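# Move matching-letter box to the lone box's desk

## Task

One desk holds a group of five boxes and a second desk holds a single box; every box has a letter printed on top. Find the box in the group whose letter matches the single box's letter and set it down on the single box's desk, resting on the desk surface itself and not on top of anything else. All remaining boxes must stay on the desks where they started. The robot must not tip over or finish leaning. The moved box must stay put without the robot holding or propping it.

## Robot and tools

ROBOT. TidyBot++: a base 0.54 m long, 0.50 m wide and 0.38 m tall on four driven casters, carrying one seven-joint arm with a two-finger gripper. The shoulder sits 0.12 m ahead of the base centre and 0.68 m off the floor. Cameras: base_camera, and wrist_camera, which looks along the hand. The arm begins folded with the hand pointing down. In that state the hand reaches up to 0.08 m past the base front and the elbow up to 1.15 m high. A downward-pointing hand reaches at most about 0.94 m above the floor, and only near the base; it reaches less high farther out.

FRAMES. Base frame: origin on the floor below the base centre, x ahead, y to the left, z up. hand_pose uses this frame and marks the point between the finger pads. Its z axis runs out along the fingers, and the fingers close along its y axis. The odometry frame is where the base frame was when the scene began. base_odometry counts wheel rotation, so slip shows up as travel, and it drifts by a few cm and degrees over many moves. Heading grows to the left, from -3.142 to 3.142. base_tilt is in degrees, positive when leaning forward or right, with a fixed bias of about 1 degree.

execute_actions. Argument "actions": a list with no action or exactly one. An empty list just reports state and images. Argument "cameras": a list of base_camera, wrist_camera or all. Leaving it out, null or ["all"] returns every camera; [] returns none. The "pictures" line gives the order of the images. An action can hold:
- "base": one key only, and it is a relative offset from where the base last measured itself. translate_m is metres straight ahead, -2 to 2, negative for reverse. strafe_m is metres sideways, -2 to 2, positive to the left. rotate_rad is radians turned in place, -6.3 to 6.3, positive counter-clockwise seen from above. A move that needs more than 8.667 s at its top speed is refused.
- "joints": absolute targets keyed by name, in radians. joint_1_rad accepts any angle; positive turns the arm clockwise from above, the opposite sense to rotate_rad. joint_2_rad (shoulder) runs -2.249 to 2.249. joint_3_rad accepts any angle. joint_4_rad (elbow) runs -2.579 to 2.579. joint_5_rad accepts any angle. joint_6_rad (wrist) runs -2.099 to 2.099. joint_7_rad accepts any angle; with the hand down, positive is counter-clockwise from above, and 1.57 puts the fingers opening to the robot's left and right. Tolerances are ±0.039 for joints 1 to 4 and ±0.056 for joints 5 to 7. Unlimited joints go the shorter way, so send big turns as steps under half a turn. gripper_pos is a separate target from 0 (open) to 1 (closed), ±0.03. The finger gap is roughly 85 x (1 - gripper_pos) mm.
- "speeds": optional caps for this action only. translate_m and strafe_m take 0.05 to 0.5 m/s, and rotate_rad takes 0.1 to 1.57 rad/s. The defaults are the maxima.
The motions in one action start at once and may end at different times. A target you leave out can still be pulling toward its old value. An unknown key or an out-of-range number means the whole call is refused and nothing moves. A single action runs for at most 15 s.

ARM GEOMETRY. Upper arm 0.42 m, forearm 0.31 m, hand 0.31 m. With joint_1_rad 0, joint_3_rad 3.14 and joint_5_rad 0, the arm moves in the base's x-z plane. Tilt from vertical, forward positive: upper arm = j2, forearm = j2 - j4, hand = j2 - j4 - j6. For each segment, add length x sin(tilt) to get reach ahead of the shoulder and length x cos(tilt) to get height above it. Joints move at up to 1.39 rad/s, or 1.22 for joints 5 to 7.

wait: seconds, 0 to 10. It commands nothing and returns state and images. zoom_image: camera (base_camera or wrist_camera) and region [x0, y0, x1, y1] in pixels, origin top-left, at most 504 x 504. It works on that camera's latest full image. finished_scene: scene, the number of the current scene. It ends the scene for good, reports success, and shows the next task. Replying with no tool call ends everything.

RESULTS. base_status and joint_status describe how the last accepted action ended. "done" for the base means the wheels turned the full amount, slip included. "off_target" means it stopped short and may still be pushing. After contact_stop or time_out the target is dropped and the base or joint holds where it is. A blocked base pushes until it times out and can still report done. "joint command not followed" with a "cause:" line means the arm targets were withheld, often by the self-collision check; the gripper still acts. Those targets may be retried until valid ones are sent. on_its_own lists motion you did not command. motor_effort gives % of maximum, with the peak in brackets; it is noisy. Gripper at 1: "done" means it closed on nothing, and "off_target" means it is holding something. "ARM HIT" means the arm struck the base or itself.

ACCURACY. Friction leaves joints slightly off, so the hand is often 1 to 2 cm from where it was aimed. To correct, send each joint its last command + (wanted - read). Do not use this fix while a loaded arm sags, and never re-send the current readings while holding something. hand_pose can be off by a cm or two, so trust the images.

AVOID. Don't let the arm snag something above about 0.8 m while the base drives, and don't push or pull sideways on a raised hand; either can tip the robot. Backing off or retracting the arm rights a leaning robot. Driving the arm into objects can set off a torque fault: the arm and gripper freeze for 10 s and the rest of the call is skipped. Limits are 104.5 N m for joints 1 to 4 (warning at 56.7) and 51.3 N m for joints 5 to 7 (warning at 29.4). Holding loads heats motors, even between replies: MOTOR HOT from 60 °C, and at 75 °C an OVER-TEMPERATURE FAULT lets the arm sink, with joints reporting limit_stop_at_motor_heat. The robot keeps the last command while you think. Loose objects may get brief pushes. Avoid drops, slips, slams and hard shoves, and release the box so it rests on its own before ending the scene.

Each tool is called by a JSON object that holds its "fn" and its "kwargs", one argument or row to a line.

## Session

{"fn": "execute_actions", "kwargs": {
  "actions": []
}}

Scene clock: 0.00 s.
base_odometry: x=+0.000 y=+0.000 heading=+0.000 (m, m, rad; odometry frame)
base_tilt: forward=-0.4 right=-0.2 (deg)
base_status: not commanded
joint_positions: joint_1_rad=+0.037 joint_2_rad=-0.354 joint_3_rad=+3.162 joint_4_rad=-2.561 joint_5_rad=-0.010 joint_6_rad=-0.895 joint_7_rad=+1.568 gripper_pos=+0.000
joint_status: not commanded
motor_effort: joint_1_rad=+0 joint_2_rad=-1 joint_3_rad=-1 joint_4_rad=+12 joint_5_rad=-1 joint_6_rad=+0 joint_7_rad=+0 (%)
hand_pose: x=+0.2384 y=-0.0022 z=+0.5787 quat_wxyz=(-0.007, +0.999, -0.032, +0.020) (m; base frame)
pictures: base_camera, wrist_camera
Images, in order (width x height): base_camera 644x364, wrist_camera 644x476.

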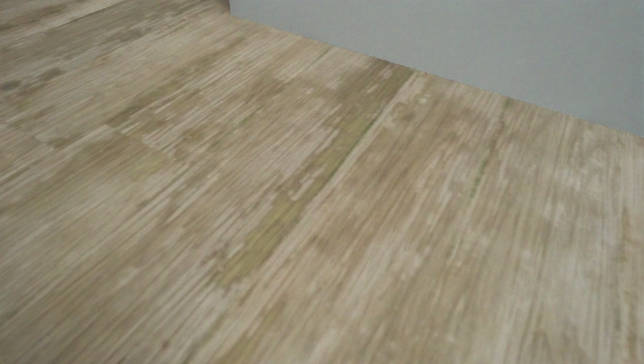

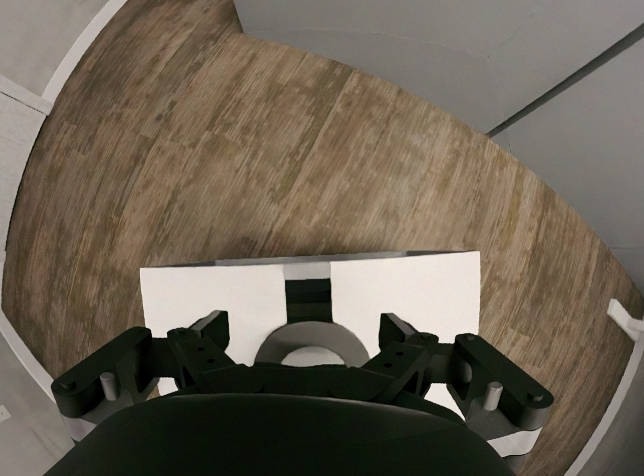

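{"fn": "execute_actions", "kwargs": {
  "actions": [
    {"joints":{"joint_2_rad":-0.5,"joint_4_rad":-1.6,"joint_6_rad":-0.9}}
  ]
}}

Scene clock: 7.77 s.
base_odometry: x=+0.000 y=+0.000 heading=+0.000 (m, m, rad; odometry frame)
base_tilt: forward=-0.4 right=-0.2 (deg)
base_status: not commanded
joint_positions: joint_1_rad=+0.037 joint_2_rad=-0.487 joint_3_rad=+3.162 joint_4_rad=-1.620 joint_5_rad=-0.010 joint_6_rad=-0.895 joint_7_rad=+1.568 gripper_pos=+0.000
joint_status: all done
motor_effort: joint_1_rad=+0(0) joint_2_rad=-3(6) joint_3_rad=+0(0) joint_4_rad=+19(19) joint_5_rad=-1(1) joint_6_rad=+7(7) joint_7_rad=-1(1) (%)
hand_pose: x=+0.4859 y=-0.0197 z=+1.0497 quat_wxyz=(+0.005, +0.849, -0.027, +0.528) (m; base frame)
pictures: base_camera, wrist_camera
Images, in order (width x height): base_camera 644x364, wrist_camera 644x476.

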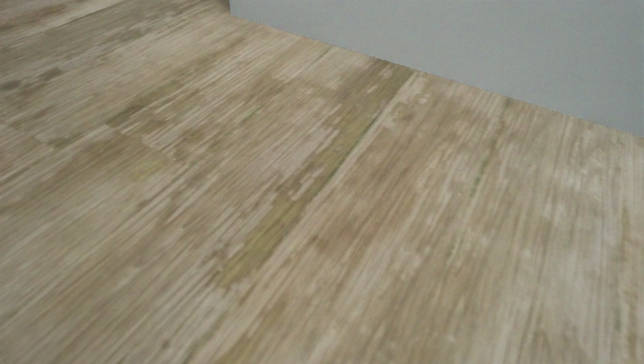

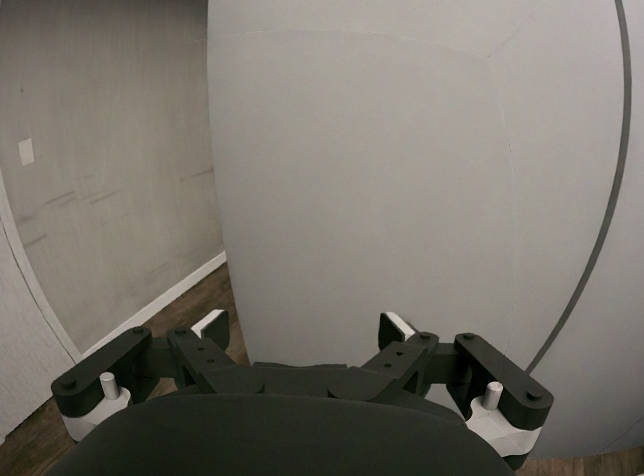

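{"fn": "execute_actions", "kwargs": {
  "actions": [
    {"joints":{"joint_1_rad":-1.5}}
  ],
  "cameras": ["wrist_camera"]
}}

{"fn": "execute_actions", "kwargs": {
  "actions": [
    {"joints":{"joint_1_rad":-3.0}}
  ],
  "cameras": ["wrist_camera"]
}}

Scene clock: 13.40 s.
base_odometry: x=+0.000 y=+0.000 heading=+0.000 (m, m, rad; odometry frame)
base_tilt: forward=-0.4 right=-0.2 (deg)
base_status: not commanded
joint_positions: joint_1_rad=-1.488 joint_2_rad=-0.487 joint_3_rad=+3.162 joint_4_rad=-1.620 joint_5_rad=-0.010 joint_6_rad=-0.895 joint_7_rad=+1.568 gripper_pos=+0.000
joint_status: all done
motor_effort: joint_1_rad=+1(0) joint_2_rad=-3(3) joint_3_rad=+0(0) joint_4_rad=+19(19) joint_5_rad=-1(1) joint_6_rad=+7(7) joint_7_rad=+0(1) (%)
hand_pose: x=+0.1557 y=+0.3656 z=+1.0497 quat_wxyz=(-0.362, +0.633, +0.566, +0.385) (m; base frame)
pictures: wrist_camera
Images, in order (width x height): wrist_camera 644x476.

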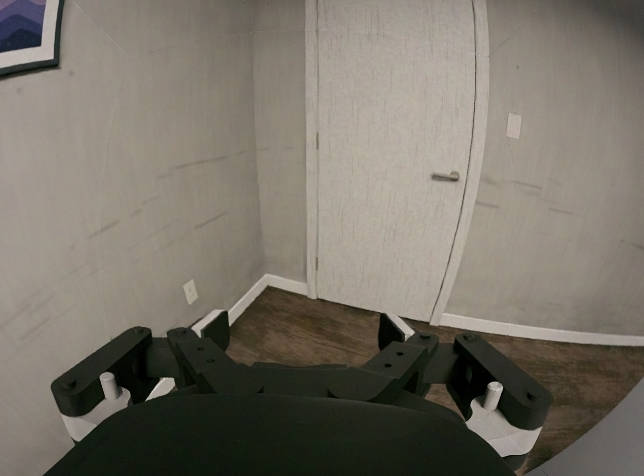

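Scene clock: 16.13 s.
base_odometry: x=+0.000 y=+0.000 heading=+0.000 (m, m, rad; odometry frame)
base_tilt: forward=-0.4 right=-0.2 (deg)
base_status: not commanded
joint_positions: joint_1_rad=-2.988 joint_2_rad=-0.487 joint_3_rad=+3.162 joint_4_rad=-1.620 joint_5_rad=-0.010 joint_6_rad=-0.895 joint_7_rad=+1.568 gripper_pos=+0.000
joint_status: all done
motor_effort: joint_1_rad=+0(1) joint_2_rad=-3(3) joint_3_rad=-1(0) joint_4_rad=+19(19) joint_5_rad=-1(1) joint_6_rad=+7(7) joint_7_rad=+0(0) (%)
hand_pose: x=-0.2431 y=+0.0624 z=+1.0497 quat_wxyz=(-0.527, +0.077, +0.845, +0.036) (m; base frame)
pictures: wrist_camera
Images, in order (width x height): wrist_camera 644x476.

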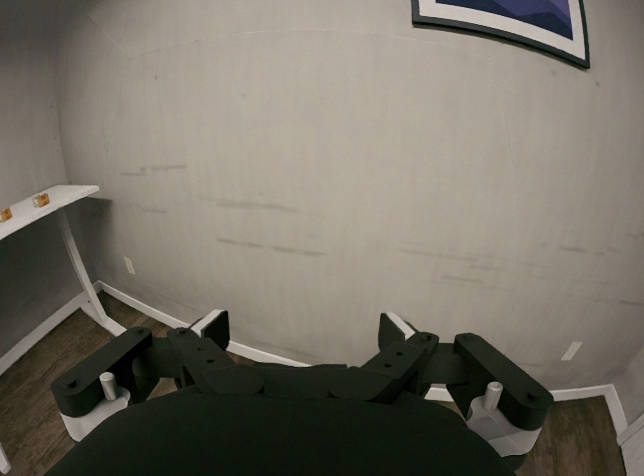

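{"fn": "execute_actions", "kwargs": {
  "actions": [
    {"joints":{"joint_1_rad":2.1}}
  ],
  "cameras": ["wrist_camera"]
}}

Scene clock: 20.43 s.
base_odometry: x=+0.000 y=+0.000 heading=+0.000 (m, m, rad; odometry frame)
base_tilt: forward=-0.4 right=-0.2 (deg)
base_status: not commanded
joint_positions: joint_1_rad=-4.171 joint_2_rad=-0.487 joint_3_rad=+3.162 joint_4_rad=-1.620 joint_5_rad=-0.010 joint_6_rad=-0.895 joint_7_rad=+1.568 gripper_pos=+0.000
joint_status: all done
motor_effort: joint_1_rad=+0(0) joint_2_rad=-3(3) joint_3_rad=-1(0) joint_4_rad=+18(19) joint_5_rad=-1(0) joint_6_rad=+7(7) joint_7_rad=-1(0) (%)
hand_pose: x=-0.0757 y=-0.3116 z=+1.0497 quat_wxyz=(-0.457, -0.407, +0.745, -0.264) (m; base frame)
pictures: wrist_camera
Images, in order (width x height): wrist_camera 644x476.

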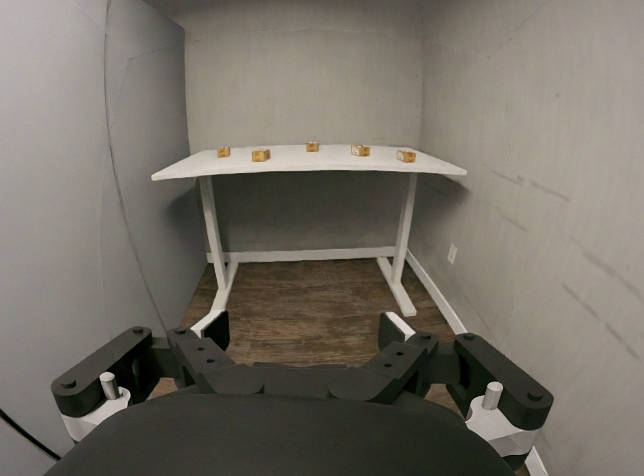

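{"fn": "execute_actions", "kwargs": {
  "actions": [
    {"base":{"rotate_rad":-2.11},"joints":{"joint_1_rad":0.0},"speeds":{"rotate_rad":1.2}}
  ]
}}

Scene clock: 34.97 s.
base_odometry: x=+0.000 y=+0.000 heading=-2.109 (m, m, rad; odometry frame)
base_tilt: forward=-0.4 right=-0.2 (deg)
base_status: done
joint_positions: joint_1_rad=-6.272 joint_2_rad=-0.487 joint_3_rad=+3.162 joint_4_rad=-1.620 joint_5_rad=-0.010 joint_6_rad=-0.895 joint_7_rad=+1.568 gripper_pos=+0.000
joint_status: all done
motor_effort: joint_1_rad=+1(0) joint_2_rad=-3(4) joint_3_rad=-1(0) joint_4_rad=+19(19) joint_5_rad=-1(1) joint_6_rad=+7(7) joint_7_rad=-1(1) (%)
hand_pose: x=+0.4861 y=-0.0105 z=+1.0498 quat_wxyz=(+0.002, -0.849, +0.017, -0.529) (m; base frame)
pictures: base_camera, wrist_camera
Images, in order (width x height): base_camera 644x364, wrist_camera 644x476.

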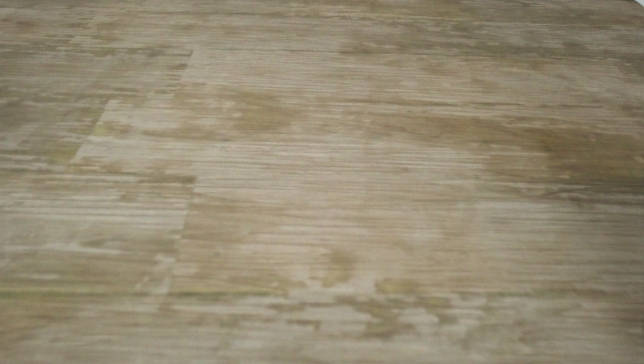

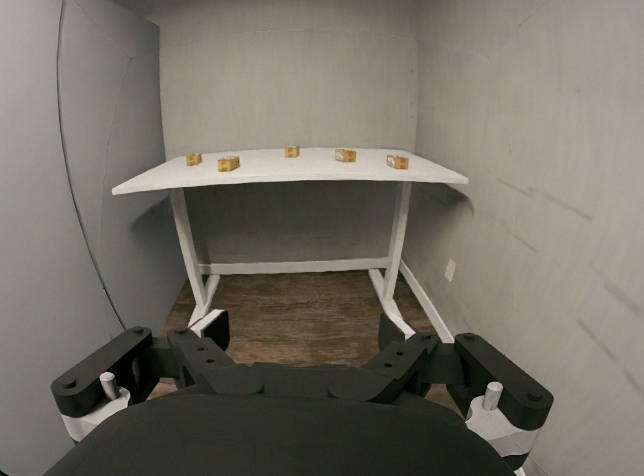

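{"fn": "execute_actions", "kwargs": {
  "actions": [
    {"base":{"translate_m":-0.5},"joints":{"joint_1_rad":-1.9}}
  ]
}}

Scene clock: 45.27 s.
base_odometry: x=+0.257 y=+0.429 heading=-2.110 (m, m, rad; odometry frame)
base_tilt: forward=-0.4 right=-0.2 (deg)
base_status: done
joint_positions: joint_1_rad=-8.171 joint_2_rad=-0.498 joint_3_rad=+3.162 joint_4_rad=-1.619 joint_5_rad=-0.010 joint_6_rad=-0.895 joint_7_rad=+1.568 gripper_pos=+0.000
joint_status: all done
motor_effort: joint_1_rad=+1(1) joint_2_rad=-2(9) joint_3_rad=-1(1) joint_4_rad=+19(21) joint_5_rad=-1(1) joint_6_rad=+7(7) joint_7_rad=+0(0) (%)
hand_pose: x=+0.0117 y=+0.3469 z=+1.0540 quat_wxyz=(+0.435, -0.506, -0.678, -0.309) (m; base frame)
pictures: base_camera, wrist_camera
Images, in order (width x height): base_camera 644x364, wrist_camera 644x476.

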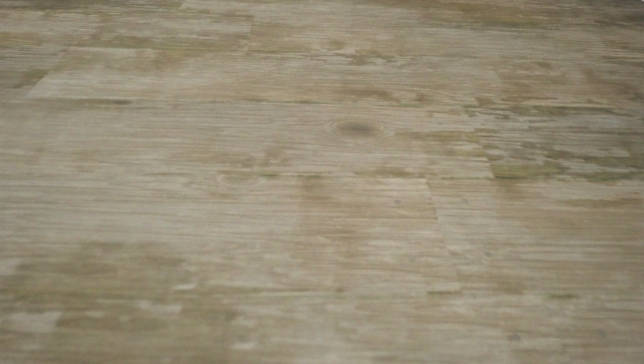

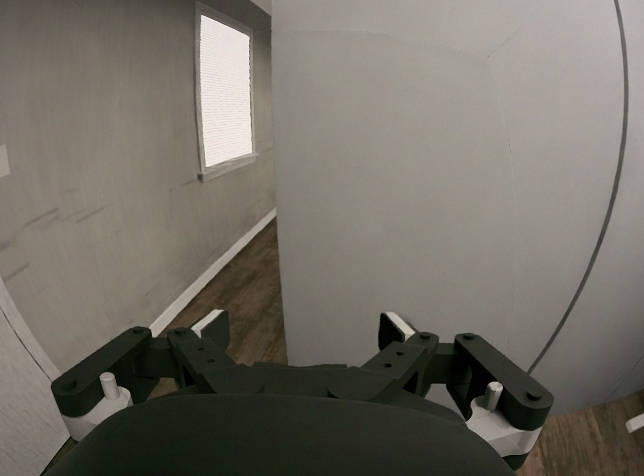

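{"fn": "execute_actions", "kwargs": {
  "actions": [
    {"base":{"translate_m":-0.45},"joints":{"joint_1_rad":-1.57,"joint_6_rad":-1.1}}
  ]
}}

Scene clock: 52.10 s.
base_odometry: x=+0.489 y=+0.815 heading=-2.110 (m, m, rad; odometry frame)
base_tilt: forward=-0.4 right=-0.2 (deg)
base_status: done
joint_positions: joint_1_rad=-7.866 joint_2_rad=-0.498 joint_3_rad=+3.161 joint_4_rad=-1.619 joint_5_rad=-0.010 joint_6_rad=-1.075 joint_7_rad=+1.568 gripper_pos=+0.000
joint_status: all done
motor_effort: joint_1_rad=+0(1) joint_2_rad=-2(3) joint_3_rad=-1(1) joint_4_rad=+18(19) joint_5_rad=-1(2) joint_6_rad=+6(8) joint_7_rad=+0(0) (%)
hand_pose: x=+0.1199 y=+0.3346 z=+1.0059 quat_wxyz=(+0.328, -0.634, -0.625, -0.316) (m; base frame)
pictures: base_camera, wrist_camera
Images, in order (width x height): base_camera 644x364, wrist_camera 644x476.

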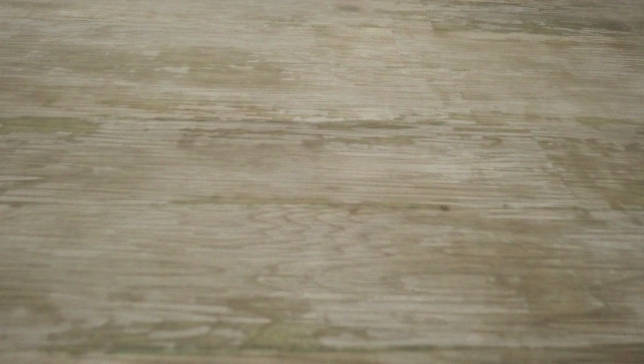

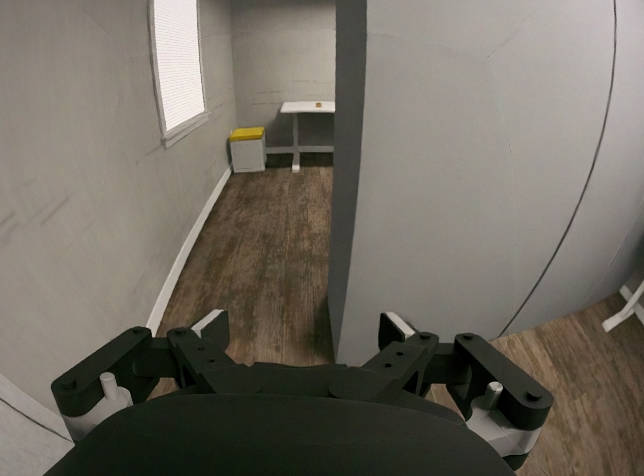

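{"fn": "execute_actions", "kwargs": {
  "actions": [
    {"base":{"translate_m":-0.22}}
  ],
  "cameras": []
}}

{"fn": "execute_actions", "kwargs": {
  "actions": [
    {"base":{"rotate_rad":1.57},"joints":{"joint_1_rad":0.0},"speeds":{"rotate_rad":1.2}}
  ]
}}

Scene clock: 58.87 s.
base_odometry: x=+0.602 y=+1.004 heading=-2.111 (m, m, rad; odometry frame)
base_tilt: forward=-0.4 right=-0.2 (deg)
base_status: done
joint_positions: joint_1_rad=-7.865 joint_2_rad=-0.498 joint_3_rad=+3.161 joint_4_rad=-1.619 joint_5_rad=-0.010 joint_6_rad=-1.075 joint_7_rad=+1.568 gripper_pos=+0.000
joint_status: not commanded
motor_effort: joint_1_rad=+0(0) joint_2_rad=-2(3) joint_3_rad=+0(2) joint_4_rad=+18(19) joint_5_rad=-1(2) joint_6_rad=+6(6) joint_7_rad=+0(0) (%)
hand_pose: x=+0.1199 y=+0.3346 z=+1.0059 quat_wxyz=(+0.328, -0.634, -0.625, -0.316) (m; base frame)
pictures: none
No camera images: the call's "cameras" was empty. Leave "cameras" out to get every camera's image.

Scene clock: 61.67 s.
base_odometry: x=+0.602 y=+1.004 heading=-0.542 (m, m, rad; odometry frame)
base_tilt: forward=-0.4 right=-0.2 (deg)
base_status: done
joint_positions: joint_1_rad=-6.295 joint_2_rad=-0.498 joint_3_rad=+3.161 joint_4_rad=-1.619 joint_5_rad=-0.010 joint_6_rad=-1.075 joint_7_rad=+1.568 gripper_pos=+0.000
joint_status: all done
motor_effort: joint_1_rad=+1(1) joint_2_rad=-2(3) joint_3_rad=+0(2) joint_4_rad=+18(19) joint_5_rad=-1(1) joint_6_rad=+7(7) joint_7_rad=+0(1) (%)
hand_pose: x=+0.4536 y=-0.0007 z=+1.0059 quat_wxyz=(+0.009, -0.890, +0.006, -0.455) (m; base frame)
pictures: base_camera, wrist_camera
Images, in order (width x height): base_camera 644x364, wrist_camera 644x476.

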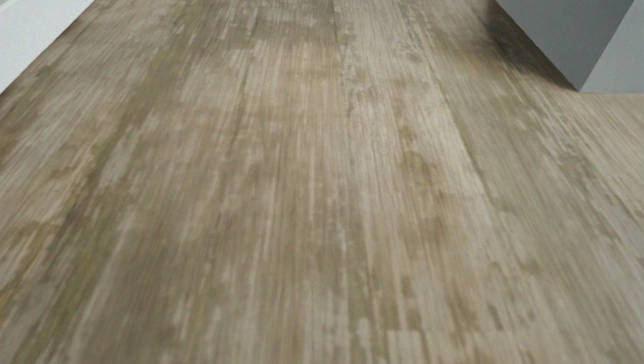

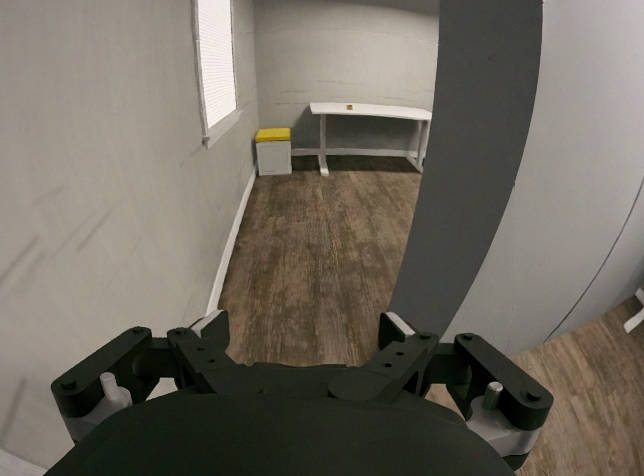

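{"fn": "execute_actions", "kwargs": {
  "actions": [
    {"base":{"translate_m":1.2}}
  ]
}}

Scene clock: 68.20 s.
base_odometry: x=+1.631 y=+0.386 heading=-0.541 (m, m, rad; odometry frame)
base_tilt: forward=-0.4 right=-0.2 (deg)
base_status: done
joint_positions: joint_1_rad=-6.295 joint_2_rad=-0.498 joint_3_rad=+3.161 joint_4_rad=-1.619 joint_5_rad=-0.010 joint_6_rad=-1.078 joint_7_rad=+1.568 gripper_pos=+0.000
joint_status: not commanded
motor_effort: joint_1_rad=+0(0) joint_2_rad=-2(6) joint_3_rad=+0(0) joint_4_rad=+18(19) joint_5_rad=+0(0) joint_6_rad=+6(7) joint_7_rad=+0(0) (%)
hand_pose: x=+0.4531 y=-0.0007 z=+1.0055 quat_wxyz=(+0.009, -0.891, +0.006, -0.454) (m; base frame)
pictures: base_camera, wrist_camera
Images, in order (width x height): base_camera 644x364, wrist_camera 644x476.

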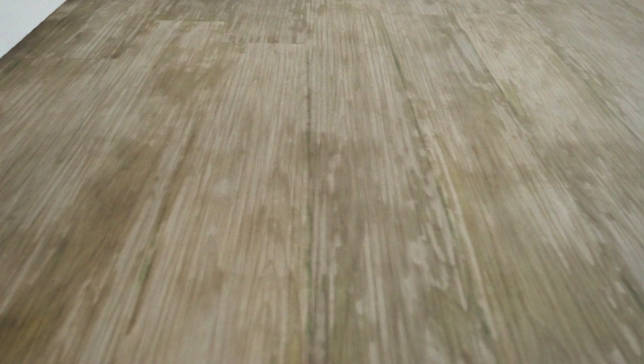

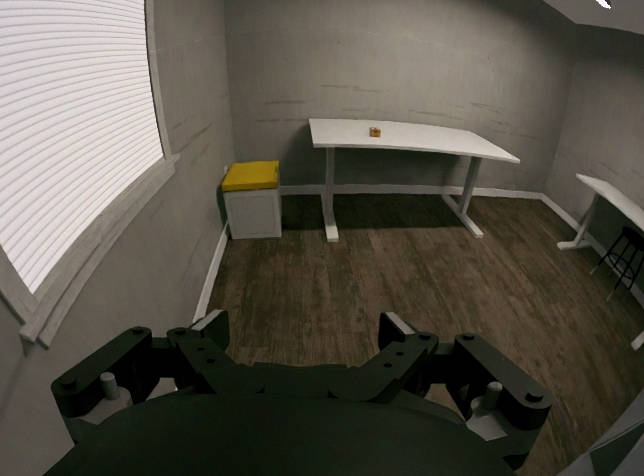

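{"fn": "execute_actions", "kwargs": {
  "actions": [
    {"base":{"translate_m":0.8}}
  ]
}}

{"fn": "zoom_image", "kwargs": {
  "camera": "wrist_camera",
  "region": [340, 80, 500, 200]
}}

Scene clock: 73.50 s.
base_odometry: x=+2.317 y=-0.025 heading=-0.540 (m, m, rad; odometry frame)
base_tilt: forward=-0.4 right=-0.2 (deg)
base_status: done
joint_positions: joint_1_rad=-6.295 joint_2_rad=-0.499 joint_3_rad=+3.161 joint_4_rad=-1.619 joint_5_rad=-0.010 joint_6_rad=-1.079 joint_7_rad=+1.568 gripper_pos=+0.000
joint_status: not commanded
motor_effort: joint_1_rad=+0(0) joint_2_rad=-2(5) joint_3_rad=-1(0) joint_4_rad=+18(19) joint_5_rad=+0(1) joint_6_rad=+6(7) joint_7_rad=+0(0) (%)
hand_pose: x=+0.4527 y=-0.0007 z=+1.0056 quat_wxyz=(+0.009, -0.891, +0.006, -0.454) (m; base frame)
pictures: base_camera, wrist_camera
Images, in order (width x height): base_camera 644x364, wrist_camera 644x476.

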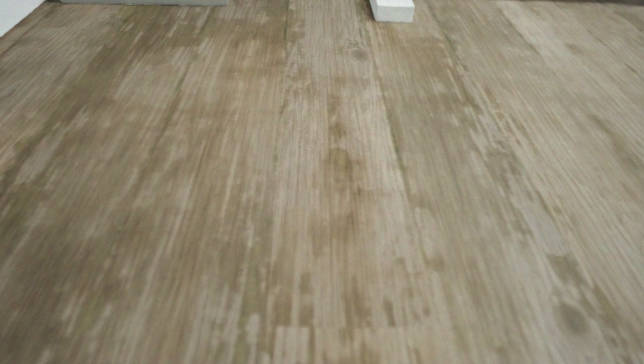

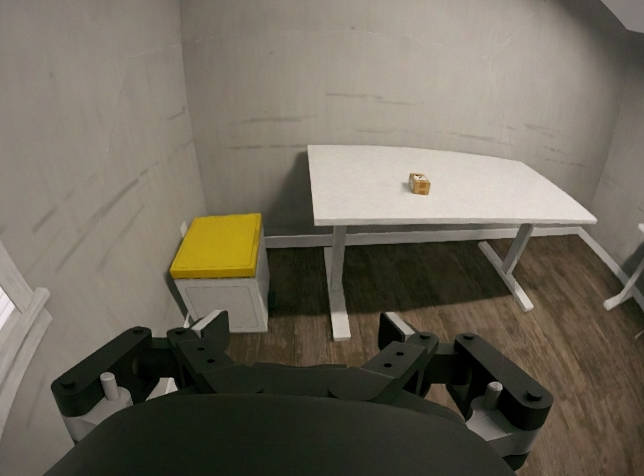

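Region (340, 80, 500, 200) of wrist_camera's 644x476 image, scaled by 3.150; it fills the top 378 rows of this view, and the rest is white.

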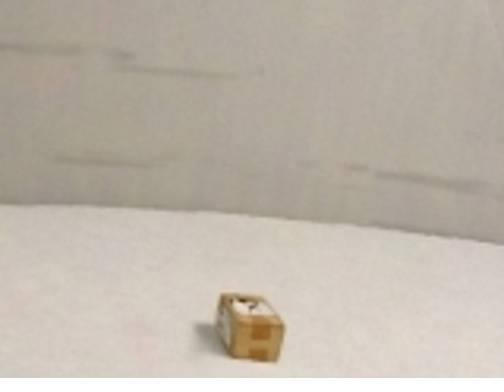

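{"fn": "execute_actions", "kwargs": {
  "actions": [
    {"base":{"translate_m":0.45},"joints":{"joint_1_rad":0.3,"joint_6_rad":-1.3}}
  ],
  "cameras": ["wrist_camera"]
}}

Scene clock: 80.67 s.
base_odometry: x=+2.704 y=-0.256 heading=-0.539 (m, m, rad; odometry frame)
base_tilt: forward=-0.4 right=-0.2 (deg)
base_status: done
joint_positions: joint_1_rad=-5.996 joint_2_rad=-0.495 joint_3_rad=+3.161 joint_4_rad=-1.618 joint_5_rad=-0.010 joint_6_rad=-1.275 joint_7_rad=+1.568 gripper_pos=+0.000
joint_status: all done
motor_effort: joint_1_rad=+0(1) joint_2_rad=-1(4) joint_3_rad=-1(0) joint_4_rad=+18(19) joint_5_rad=+0(0) joint_6_rad=+6(7) joint_7_rad=+0(0) (%)
hand_pose: x=+0.4004 y=-0.0867 z=+0.9590 quat_wxyz=(-0.045, -0.920, +0.144, -0.360) (m; base frame)
pictures: wrist_camera
Images, in order (width x height): wrist_camera 644x476.

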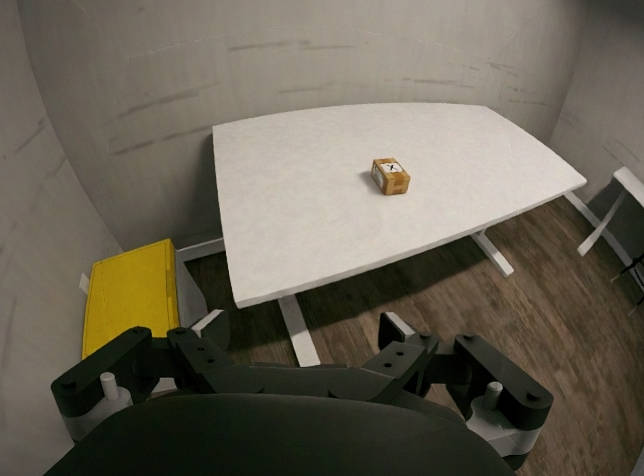

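{"fn": "zoom_image", "kwargs": {
  "camera": "wrist_camera",
  "region": [360, 145, 424, 205]
}}

Region (360, 145, 424, 205) of wrist_camera's 644x476 image, scaled by 7.875; it fills the top 472 rows of this view, and the rest is white.

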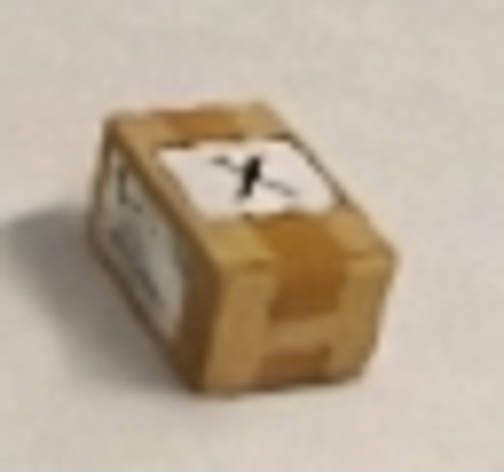

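{"fn": "execute_actions", "kwargs": {
  "actions": [
    {"base":{"translate_m":0.3},"joints":{"joint_6_rad":-1.5}}
  ],
  "cameras": ["wrist_camera"]
}}

{"fn": "zoom_image", "kwargs": {
  "camera": "wrist_camera",
  "region": [330, 120, 470, 260]
}}

Scene clock: 87.27 s.
base_odometry: x=+2.961 y=-0.410 heading=-0.539 (m, m, rad; odometry frame)
base_tilt: forward=-0.4 right=-0.2 (deg)
base_status: done
joint_positions: joint_1_rad=-5.996 joint_2_rad=-0.493 joint_3_rad=+3.161 joint_4_rad=-1.616 joint_5_rad=-0.010 joint_6_rad=-1.495 joint_7_rad=+1.568 gripper_pos=+0.000
joint_status: all done
motor_effort: joint_1_rad=+0(0) joint_2_rad=+0(3) joint_3_rad=+0(0) joint_4_rad=+17(18) joint_5_rad=+0(1) joint_6_rad=+4(5) joint_7_rad=-1(1) (%)
hand_pose: x=+0.3488 y=-0.0700 z=+0.9189 quat_wxyz=(-0.030, -0.954, +0.148, -0.257) (m; base frame)
pictures: wrist_camera
Images, in order (width x height): wrist_camera 644x476.

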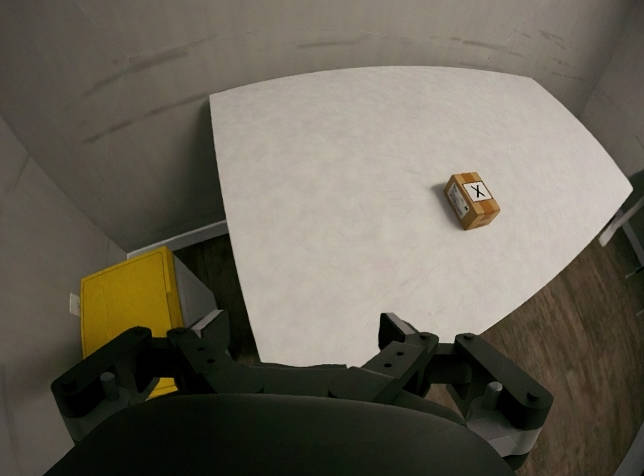

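Region (330, 120, 470, 260) of wrist_camera's 644x476 image, scaled by 3.600.

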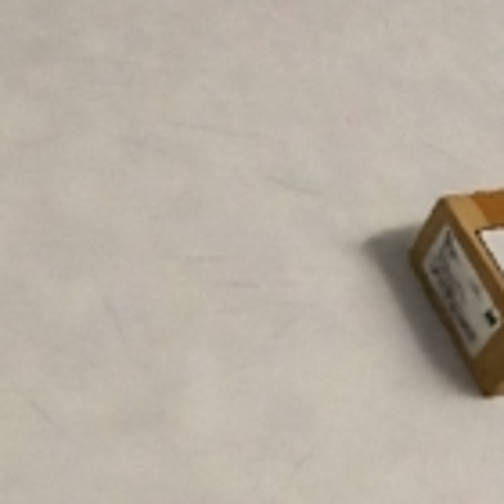

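{"fn": "zoom_image", "kwargs": {
  "camera": "wrist_camera",
  "region": [430, 160, 515, 240]
}}

Region (430, 160, 515, 240) of wrist_camera's 644x476 image, scaled by 5.929; it fills the top 474 rows of this view, and the rest is white.

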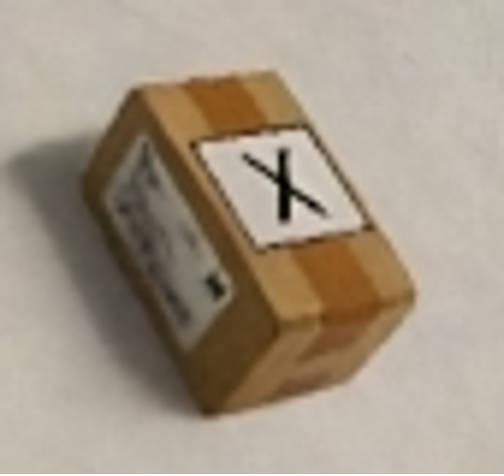

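{"fn": "execute_actions", "kwargs": {
  "actions": [
    {"base":{"translate_m":-1.4},"joints":{"joint_1_rad":3.1,"joint_6_rad":-1.1}}
  ]
}}

Scene clock: 99.73 s.
base_odometry: x=+1.759 y=+0.307 heading=-0.538 (m, m, rad; odometry frame)
base_tilt: forward=-0.4 right=-0.2 (deg)
base_status: done
joint_positions: joint_1_rad=-3.196 joint_2_rad=-0.495 joint_3_rad=+3.161 joint_4_rad=-1.616 joint_5_rad=-0.010 joint_6_rad=-1.123 joint_7_rad=+1.568 gripper_pos=+0.000
joint_status: all done
motor_effort: joint_1_rad=+0(0) joint_2_rad=-2(5) joint_3_rad=+0(3) joint_4_rad=+18(19) joint_5_rad=-1(1) joint_6_rad=+6(5) joint_7_rad=+0(0) (%)
hand_pose: x=-0.2075 y=-0.0133 z=+0.9946 quat_wxyz=(-0.433, -0.013, +0.901, -0.018) (m; base frame)
pictures: base_camera, wrist_camera
Images, in order (width x height): base_camera 644x364, wrist_camera 644x476.

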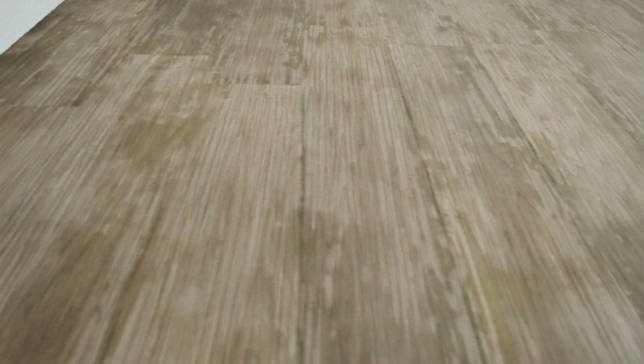

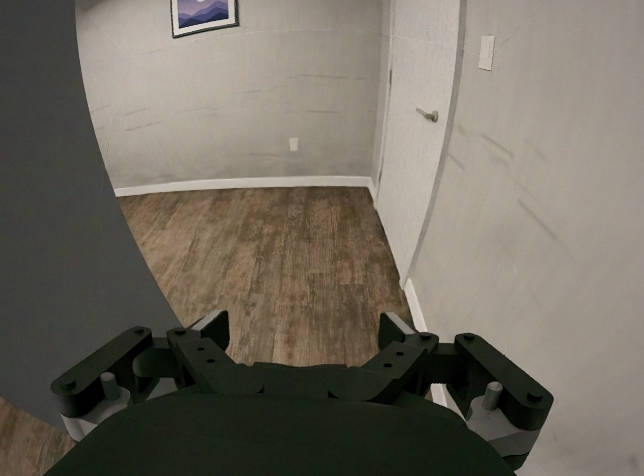

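{"fn": "execute_actions", "kwargs": {
  "actions": [
    {"base":{"translate_m":-1.35}}
  ]
}}

{"fn": "execute_actions", "kwargs": {
  "actions": [
    {"base":{"rotate_rad":-1.57},"joints":{"joint_1_rad":-1.5},"speeds":{"rotate_rad":1.2}}
  ],
  "cameras": []
}}

Scene clock: 107.33 s.
base_odometry: x=+0.598 y=+0.997 heading=-0.537 (m, m, rad; odometry frame)
base_tilt: forward=-0.4 right=-0.2 (deg)
base_status: done
joint_positions: joint_1_rad=-3.196 joint_2_rad=-0.498 joint_3_rad=+3.161 joint_4_rad=-1.616 joint_5_rad=-0.010 joint_6_rad=-1.121 joint_7_rad=+1.568 gripper_pos=+0.000
joint_status: not commanded
motor_effort: joint_1_rad=+0(1) joint_2_rad=-1(5) joint_3_rad=+0(0) joint_4_rad=+18(19) joint_5_rad=+0(1) joint_6_rad=+6(6) joint_7_rad=-1(0) (%)
hand_pose: x=-0.2070 y=-0.0132 z=+0.9959 quat_wxyz=(-0.435, -0.013, +0.900, -0.018) (m; base frame)
pictures: base_camera, wrist_camera
Images, in order (width x height): base_camera 644x364, wrist_camera 644x476.

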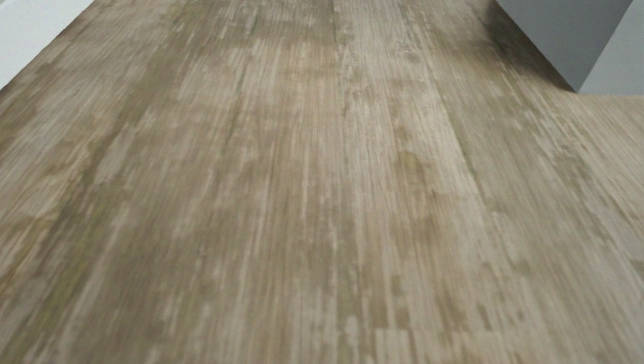

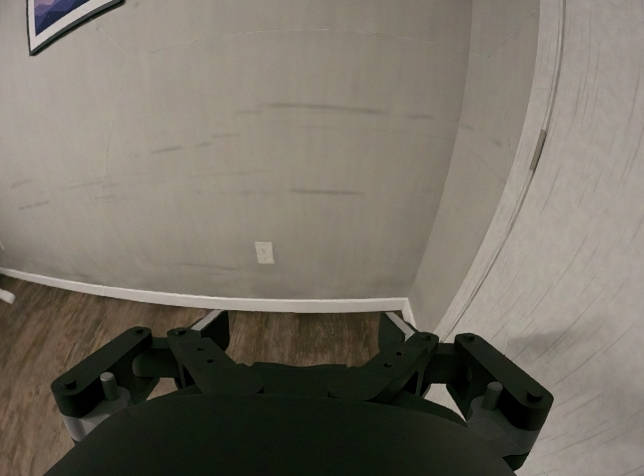

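Scene clock: 110.20 s.
base_odometry: x=+0.598 y=+0.997 heading=-2.106 (m, m, rad; odometry frame)
base_tilt: forward=-0.4 right=-0.2 (deg)
base_status: done
joint_positions: joint_1_rad=-1.512 joint_2_rad=-0.498 joint_3_rad=+3.161 joint_4_rad=-1.616 joint_5_rad=-0.010 joint_6_rad=-1.121 joint_7_rad=+1.568 gripper_pos=+0.000
joint_status: all done
motor_effort: joint_1_rad=+0(1) joint_2_rad=-2(2) joint_3_rad=+0(0) joint_4_rad=+18(18) joint_5_rad=-1(1) joint_6_rad=+6(6) joint_7_rad=+0(0) (%)
hand_pose: x=+0.1424 y=+0.3254 z=+0.9959 quat_wxyz=(-0.303, +0.662, +0.609, +0.313) (m; base frame)
pictures: none
No camera images: the call's "cameras" was empty. Leave "cameras" out to get every camera's image.

{"fn": "execute_actions", "kwargs": {
  "actions": [
    {"base":{"translate_m":1.5},"joints":{"joint_1_rad":0.0}}
  ]
}}

Scene clock: 117.57 s.
base_odometry: x=-0.169 y=-0.293 heading=-2.107 (m, m, rad; odometry frame)
base_tilt: forward=-0.4 right=-0.2 (deg)
base_status: done
joint_positions: joint_1_rad=-0.012 joint_2_rad=-0.496 joint_3_rad=+3.161 joint_4_rad=-1.616 joint_5_rad=-0.010 joint_6_rad=-1.120 joint_7_rad=+1.568 gripper_pos=+0.000
joint_status: all done
motor_effort: joint_1_rad=+0(1) joint_2_rad=-1(5) joint_3_rad=-1(3) joint_4_rad=+18(19) joint_5_rad=+0(1) joint_6_rad=+6(6) joint_7_rad=+0(0) (%)
hand_pose: x=+0.4458 y=-0.0003 z=+0.9957 quat_wxyz=(-0.009, +0.900, -0.006, +0.436) (m; base frame)
pictures: base_camera, wrist_camera
Images, in order (width x height): base_camera 644x364, wrist_camera 644x476.

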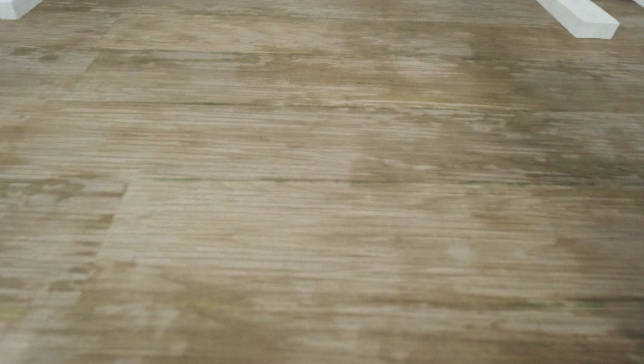

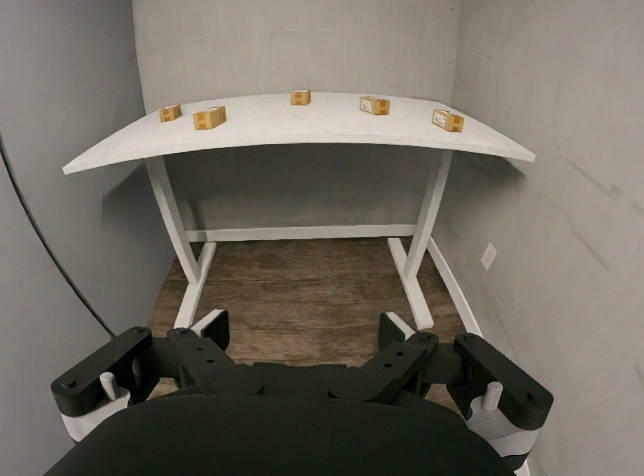

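{"fn": "execute_actions", "kwargs": {
  "actions": [
    {"base":{"translate_m":0.4},"joints":{"joint_2_rad":-0.2,"joint_4_rad":-1.0,"joint_6_rad":-1.6}}
  ]
}}

Scene clock: 124.70 s.
base_odometry: x=-0.374 y=-0.637 heading=-2.108 (m, m, rad; odometry frame)
base_tilt: forward=-0.4 right=-0.2 (deg)
base_status: done
joint_positions: joint_1_rad=-0.012 joint_2_rad=-0.196 joint_3_rad=+3.161 joint_4_rad=-1.025 joint_5_rad=-0.010 joint_6_rad=-1.573 joint_7_rad=+1.568 gripper_pos=+0.000
joint_status: all done
motor_effort: joint_1_rad=+0(0) joint_2_rad=-9(13) joint_3_rad=-1(0) joint_4_rad=+15(20) joint_5_rad=-1(1) joint_6_rad=+5(6) joint_7_rad=+0(0) (%)
hand_pose: x=+0.4790 y=+0.0005 z=+1.0768 quat_wxyz=(-0.006, +0.932, -0.003, +0.361) (m; base frame)
pictures: base_camera, wrist_camera
Images, in order (width x height): base_camera 644x364, wrist_camera 644x476.

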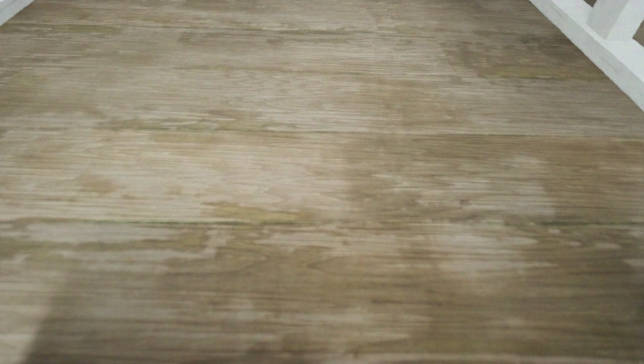

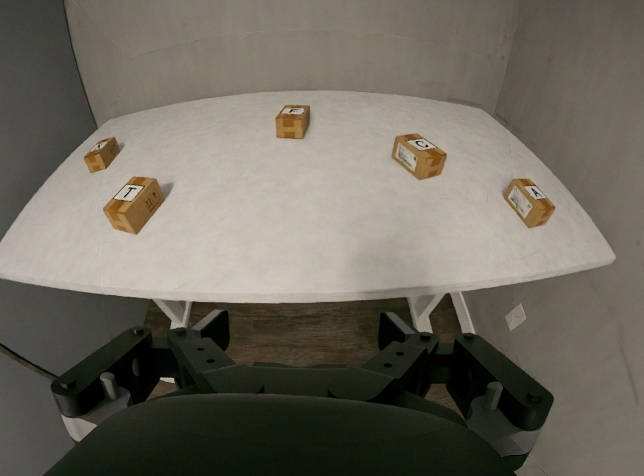

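{"fn": "zoom_image", "kwargs": {
  "camera": "wrist_camera",
  "region": [60, 90, 330, 250]
}}

{"fn": "zoom_image", "kwargs": {
  "camera": "wrist_camera",
  "region": [370, 110, 590, 250]
}}

Region (60, 90, 330, 250) of wrist_camera's 644x476 image, scaled by 1.867; it fills the top 299 rows of this view, and the rest is white.

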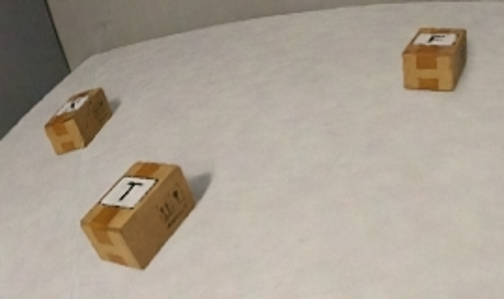

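Region (370, 110, 590, 250) of wrist_camera's 644x476 image, scaled by 2.291; it fills the top 321 rows of this view, and the rest is white.

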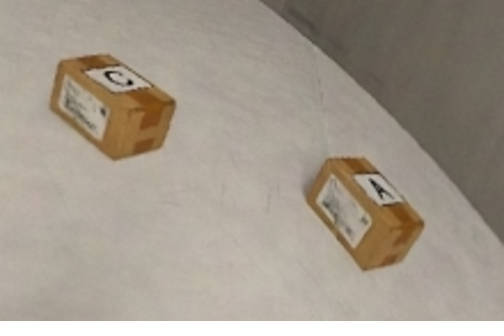

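{"fn": "execute_actions", "kwargs": {
  "actions": [
    {"base":{"strafe_m":0.4},"joints":{"joint_1_rad":-0.15}}
  ]
}}

Scene clock: 164.93 s.
base_odometry: x=-0.030 y=-0.842 heading=-2.108 (m, m, rad; odometry frame)
base_tilt: forward=-0.4 right=-0.2 (deg)
base_status: done
joint_positions: joint_1_rad=-0.141 joint_2_rad=-0.196 joint_3_rad=+3.161 joint_4_rad=-1.025 joint_5_rad=-0.010 joint_6_rad=-1.574 joint_7_rad=+1.568 gripper_pos=+0.000
joint_status: all done
motor_effort: joint_1_rad=+0(1) joint_2_rad=-10(10) joint_3_rad=+0(1) joint_4_rad=+15(15) joint_5_rad=-1(1) joint_6_rad=+5(6) joint_7_rad=-1(0) (%)
hand_pose: x=+0.4759 y=+0.0467 z=+1.0769 quat_wxyz=(-0.029, +0.931, +0.056, +0.360) (m; base frame)
pictures: base_camera, wrist_camera
Images, in order (width x height): base_camera 644x364, wrist_camera 644x476.

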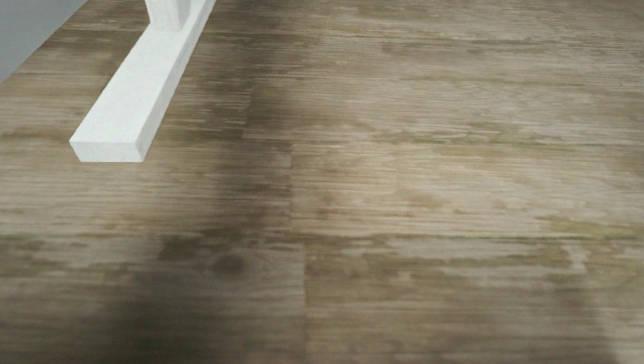

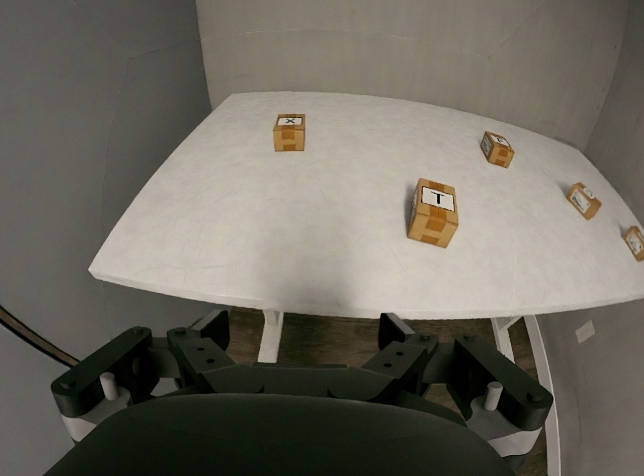

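{"fn": "execute_actions", "kwargs": {
  "actions": [
    {"base":{"strafe_m":0.07},"joints":{"joint_1_rad":-0.22,"joint_2_rad":0.2,"joint_4_rad":-0.8,"joint_6_rad":-1.56}}
  ]
}}

Scene clock: 179.53 s.
base_odometry: x=+0.030 y=-0.878 heading=-2.108 (m, m, rad; odometry frame)
base_tilt: forward=-0.4 right=-0.2 (deg)
base_status: done
joint_positions: joint_1_rad=-0.205 joint_2_rad=+0.206 joint_3_rad=+3.161 joint_4_rad=-0.825 joint_5_rad=-0.010 joint_6_rad=-1.574 joint_7_rad=+1.568 gripper_pos=+0.000
joint_status: all done
motor_effort: joint_1_rad=+0(1) joint_2_rad=-25(29) joint_3_rad=-1(3) joint_4_rad=+16(18) joint_5_rad=+0(1) joint_6_rad=+4(5) joint_7_rad=-1(0) (%)
hand_pose: x=+0.6242 y=+0.1009 z=+0.9879 quat_wxyz=(-0.028, +0.960, +0.090, +0.264) (m; base frame)
pictures: base_camera, wrist_camera
Images, in order (width x height): base_camera 644x364, wrist_camera 644x476.

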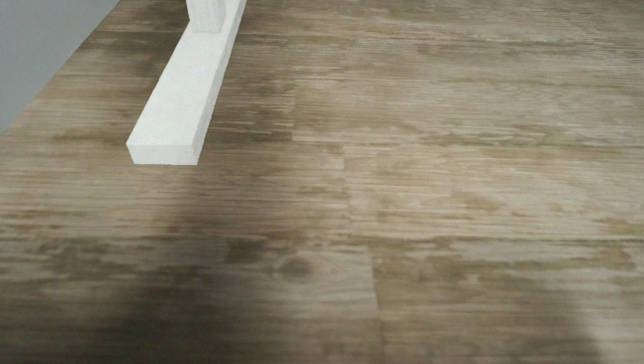

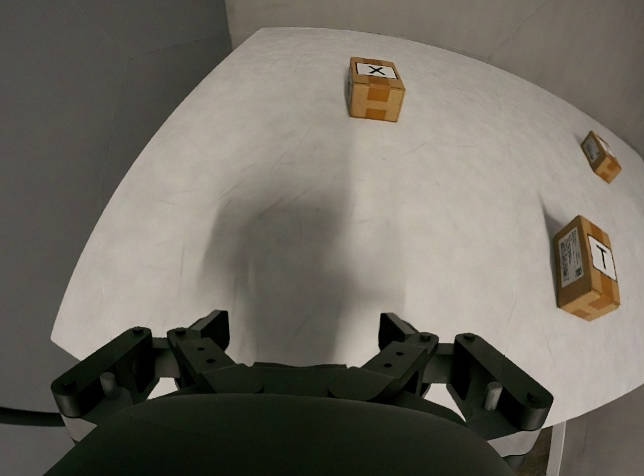

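{"fn": "execute_actions", "kwargs": {
  "actions": [
    {"base":{"translate_m":0.25},"joints":{"joint_1_rad":-0.21},"speeds":{"translate_m":0.25}}
  ]
}}

Scene clock: 185.90 s.
base_odometry: x=-0.098 y=-1.093 heading=-2.108 (m, m, rad; odometry frame)
base_tilt: forward=-0.4 right=-0.2 (deg)
base_status: done
joint_positions: joint_1_rad=-0.205 joint_2_rad=+0.203 joint_3_rad=+3.161 joint_4_rad=-0.823 joint_5_rad=-0.010 joint_6_rad=-1.574 joint_7_rad=+1.568 gripper_pos=+0.000
joint_status: all done
motor_effort: joint_1_rad=+0(1) joint_2_rad=-26(29) joint_3_rad=-1(1) joint_4_rad=+16(17) joint_5_rad=-1(1) joint_6_rad=+3(5) joint_7_rad=-1(0) (%)
hand_pose: x=+0.6235 y=+0.1008 z=+0.9901 quat_wxyz=(-0.028, +0.959, +0.090, +0.266) (m; base frame)
pictures: base_camera, wrist_camera
Images, in order (width x height): base_camera 644x364, wrist_camera 644x476.

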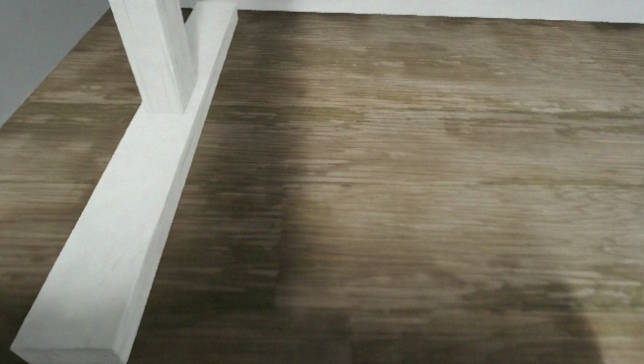

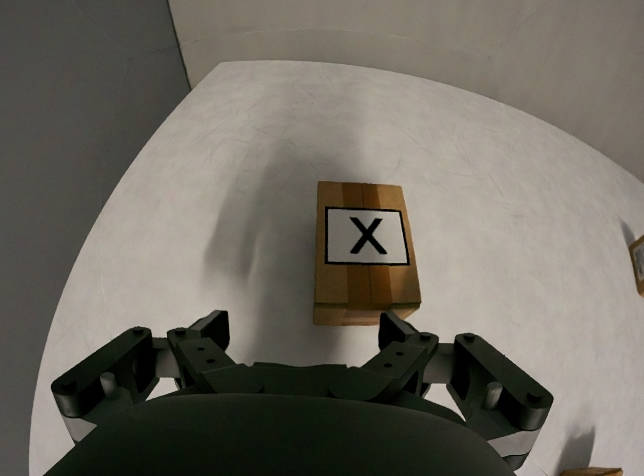

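{"fn": "execute_actions", "kwargs": {
  "actions": [
    {"joints":{"joint_1_rad":-0.135}}
  ],
  "cameras": ["wrist_camera"]
}}

Scene clock: 192.07 s.
base_odometry: x=-0.098 y=-1.093 heading=-2.108 (m, m, rad; odometry frame)
base_tilt: forward=-0.4 right=-0.2 (deg)
base_status: not commanded
joint_positions: joint_1_rad=-0.140 joint_2_rad=+0.203 joint_3_rad=+3.161 joint_4_rad=-0.823 joint_5_rad=-0.010 joint_6_rad=-1.574 joint_7_rad=+1.568 gripper_pos=+0.000
joint_status: all done
motor_effort: joint_1_rad=+0(1) joint_2_rad=-26(26) joint_3_rad=-1(2) joint_4_rad=+16(16) joint_5_rad=+0(1) joint_6_rad=+4(4) joint_7_rad=+0(0) (%)
hand_pose: x=+0.6290 y=+0.0676 z=+0.9901 quat_wxyz=(-0.019, +0.962, +0.059, +0.267) (m; base frame)
pictures: wrist_camera
Images, in order (width x height): wrist_camera 644x476.

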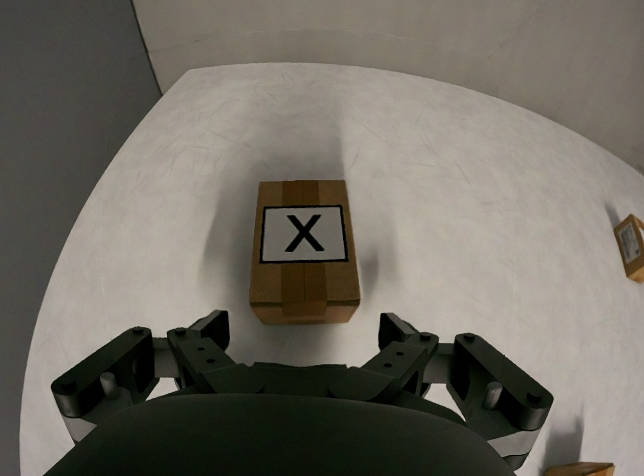

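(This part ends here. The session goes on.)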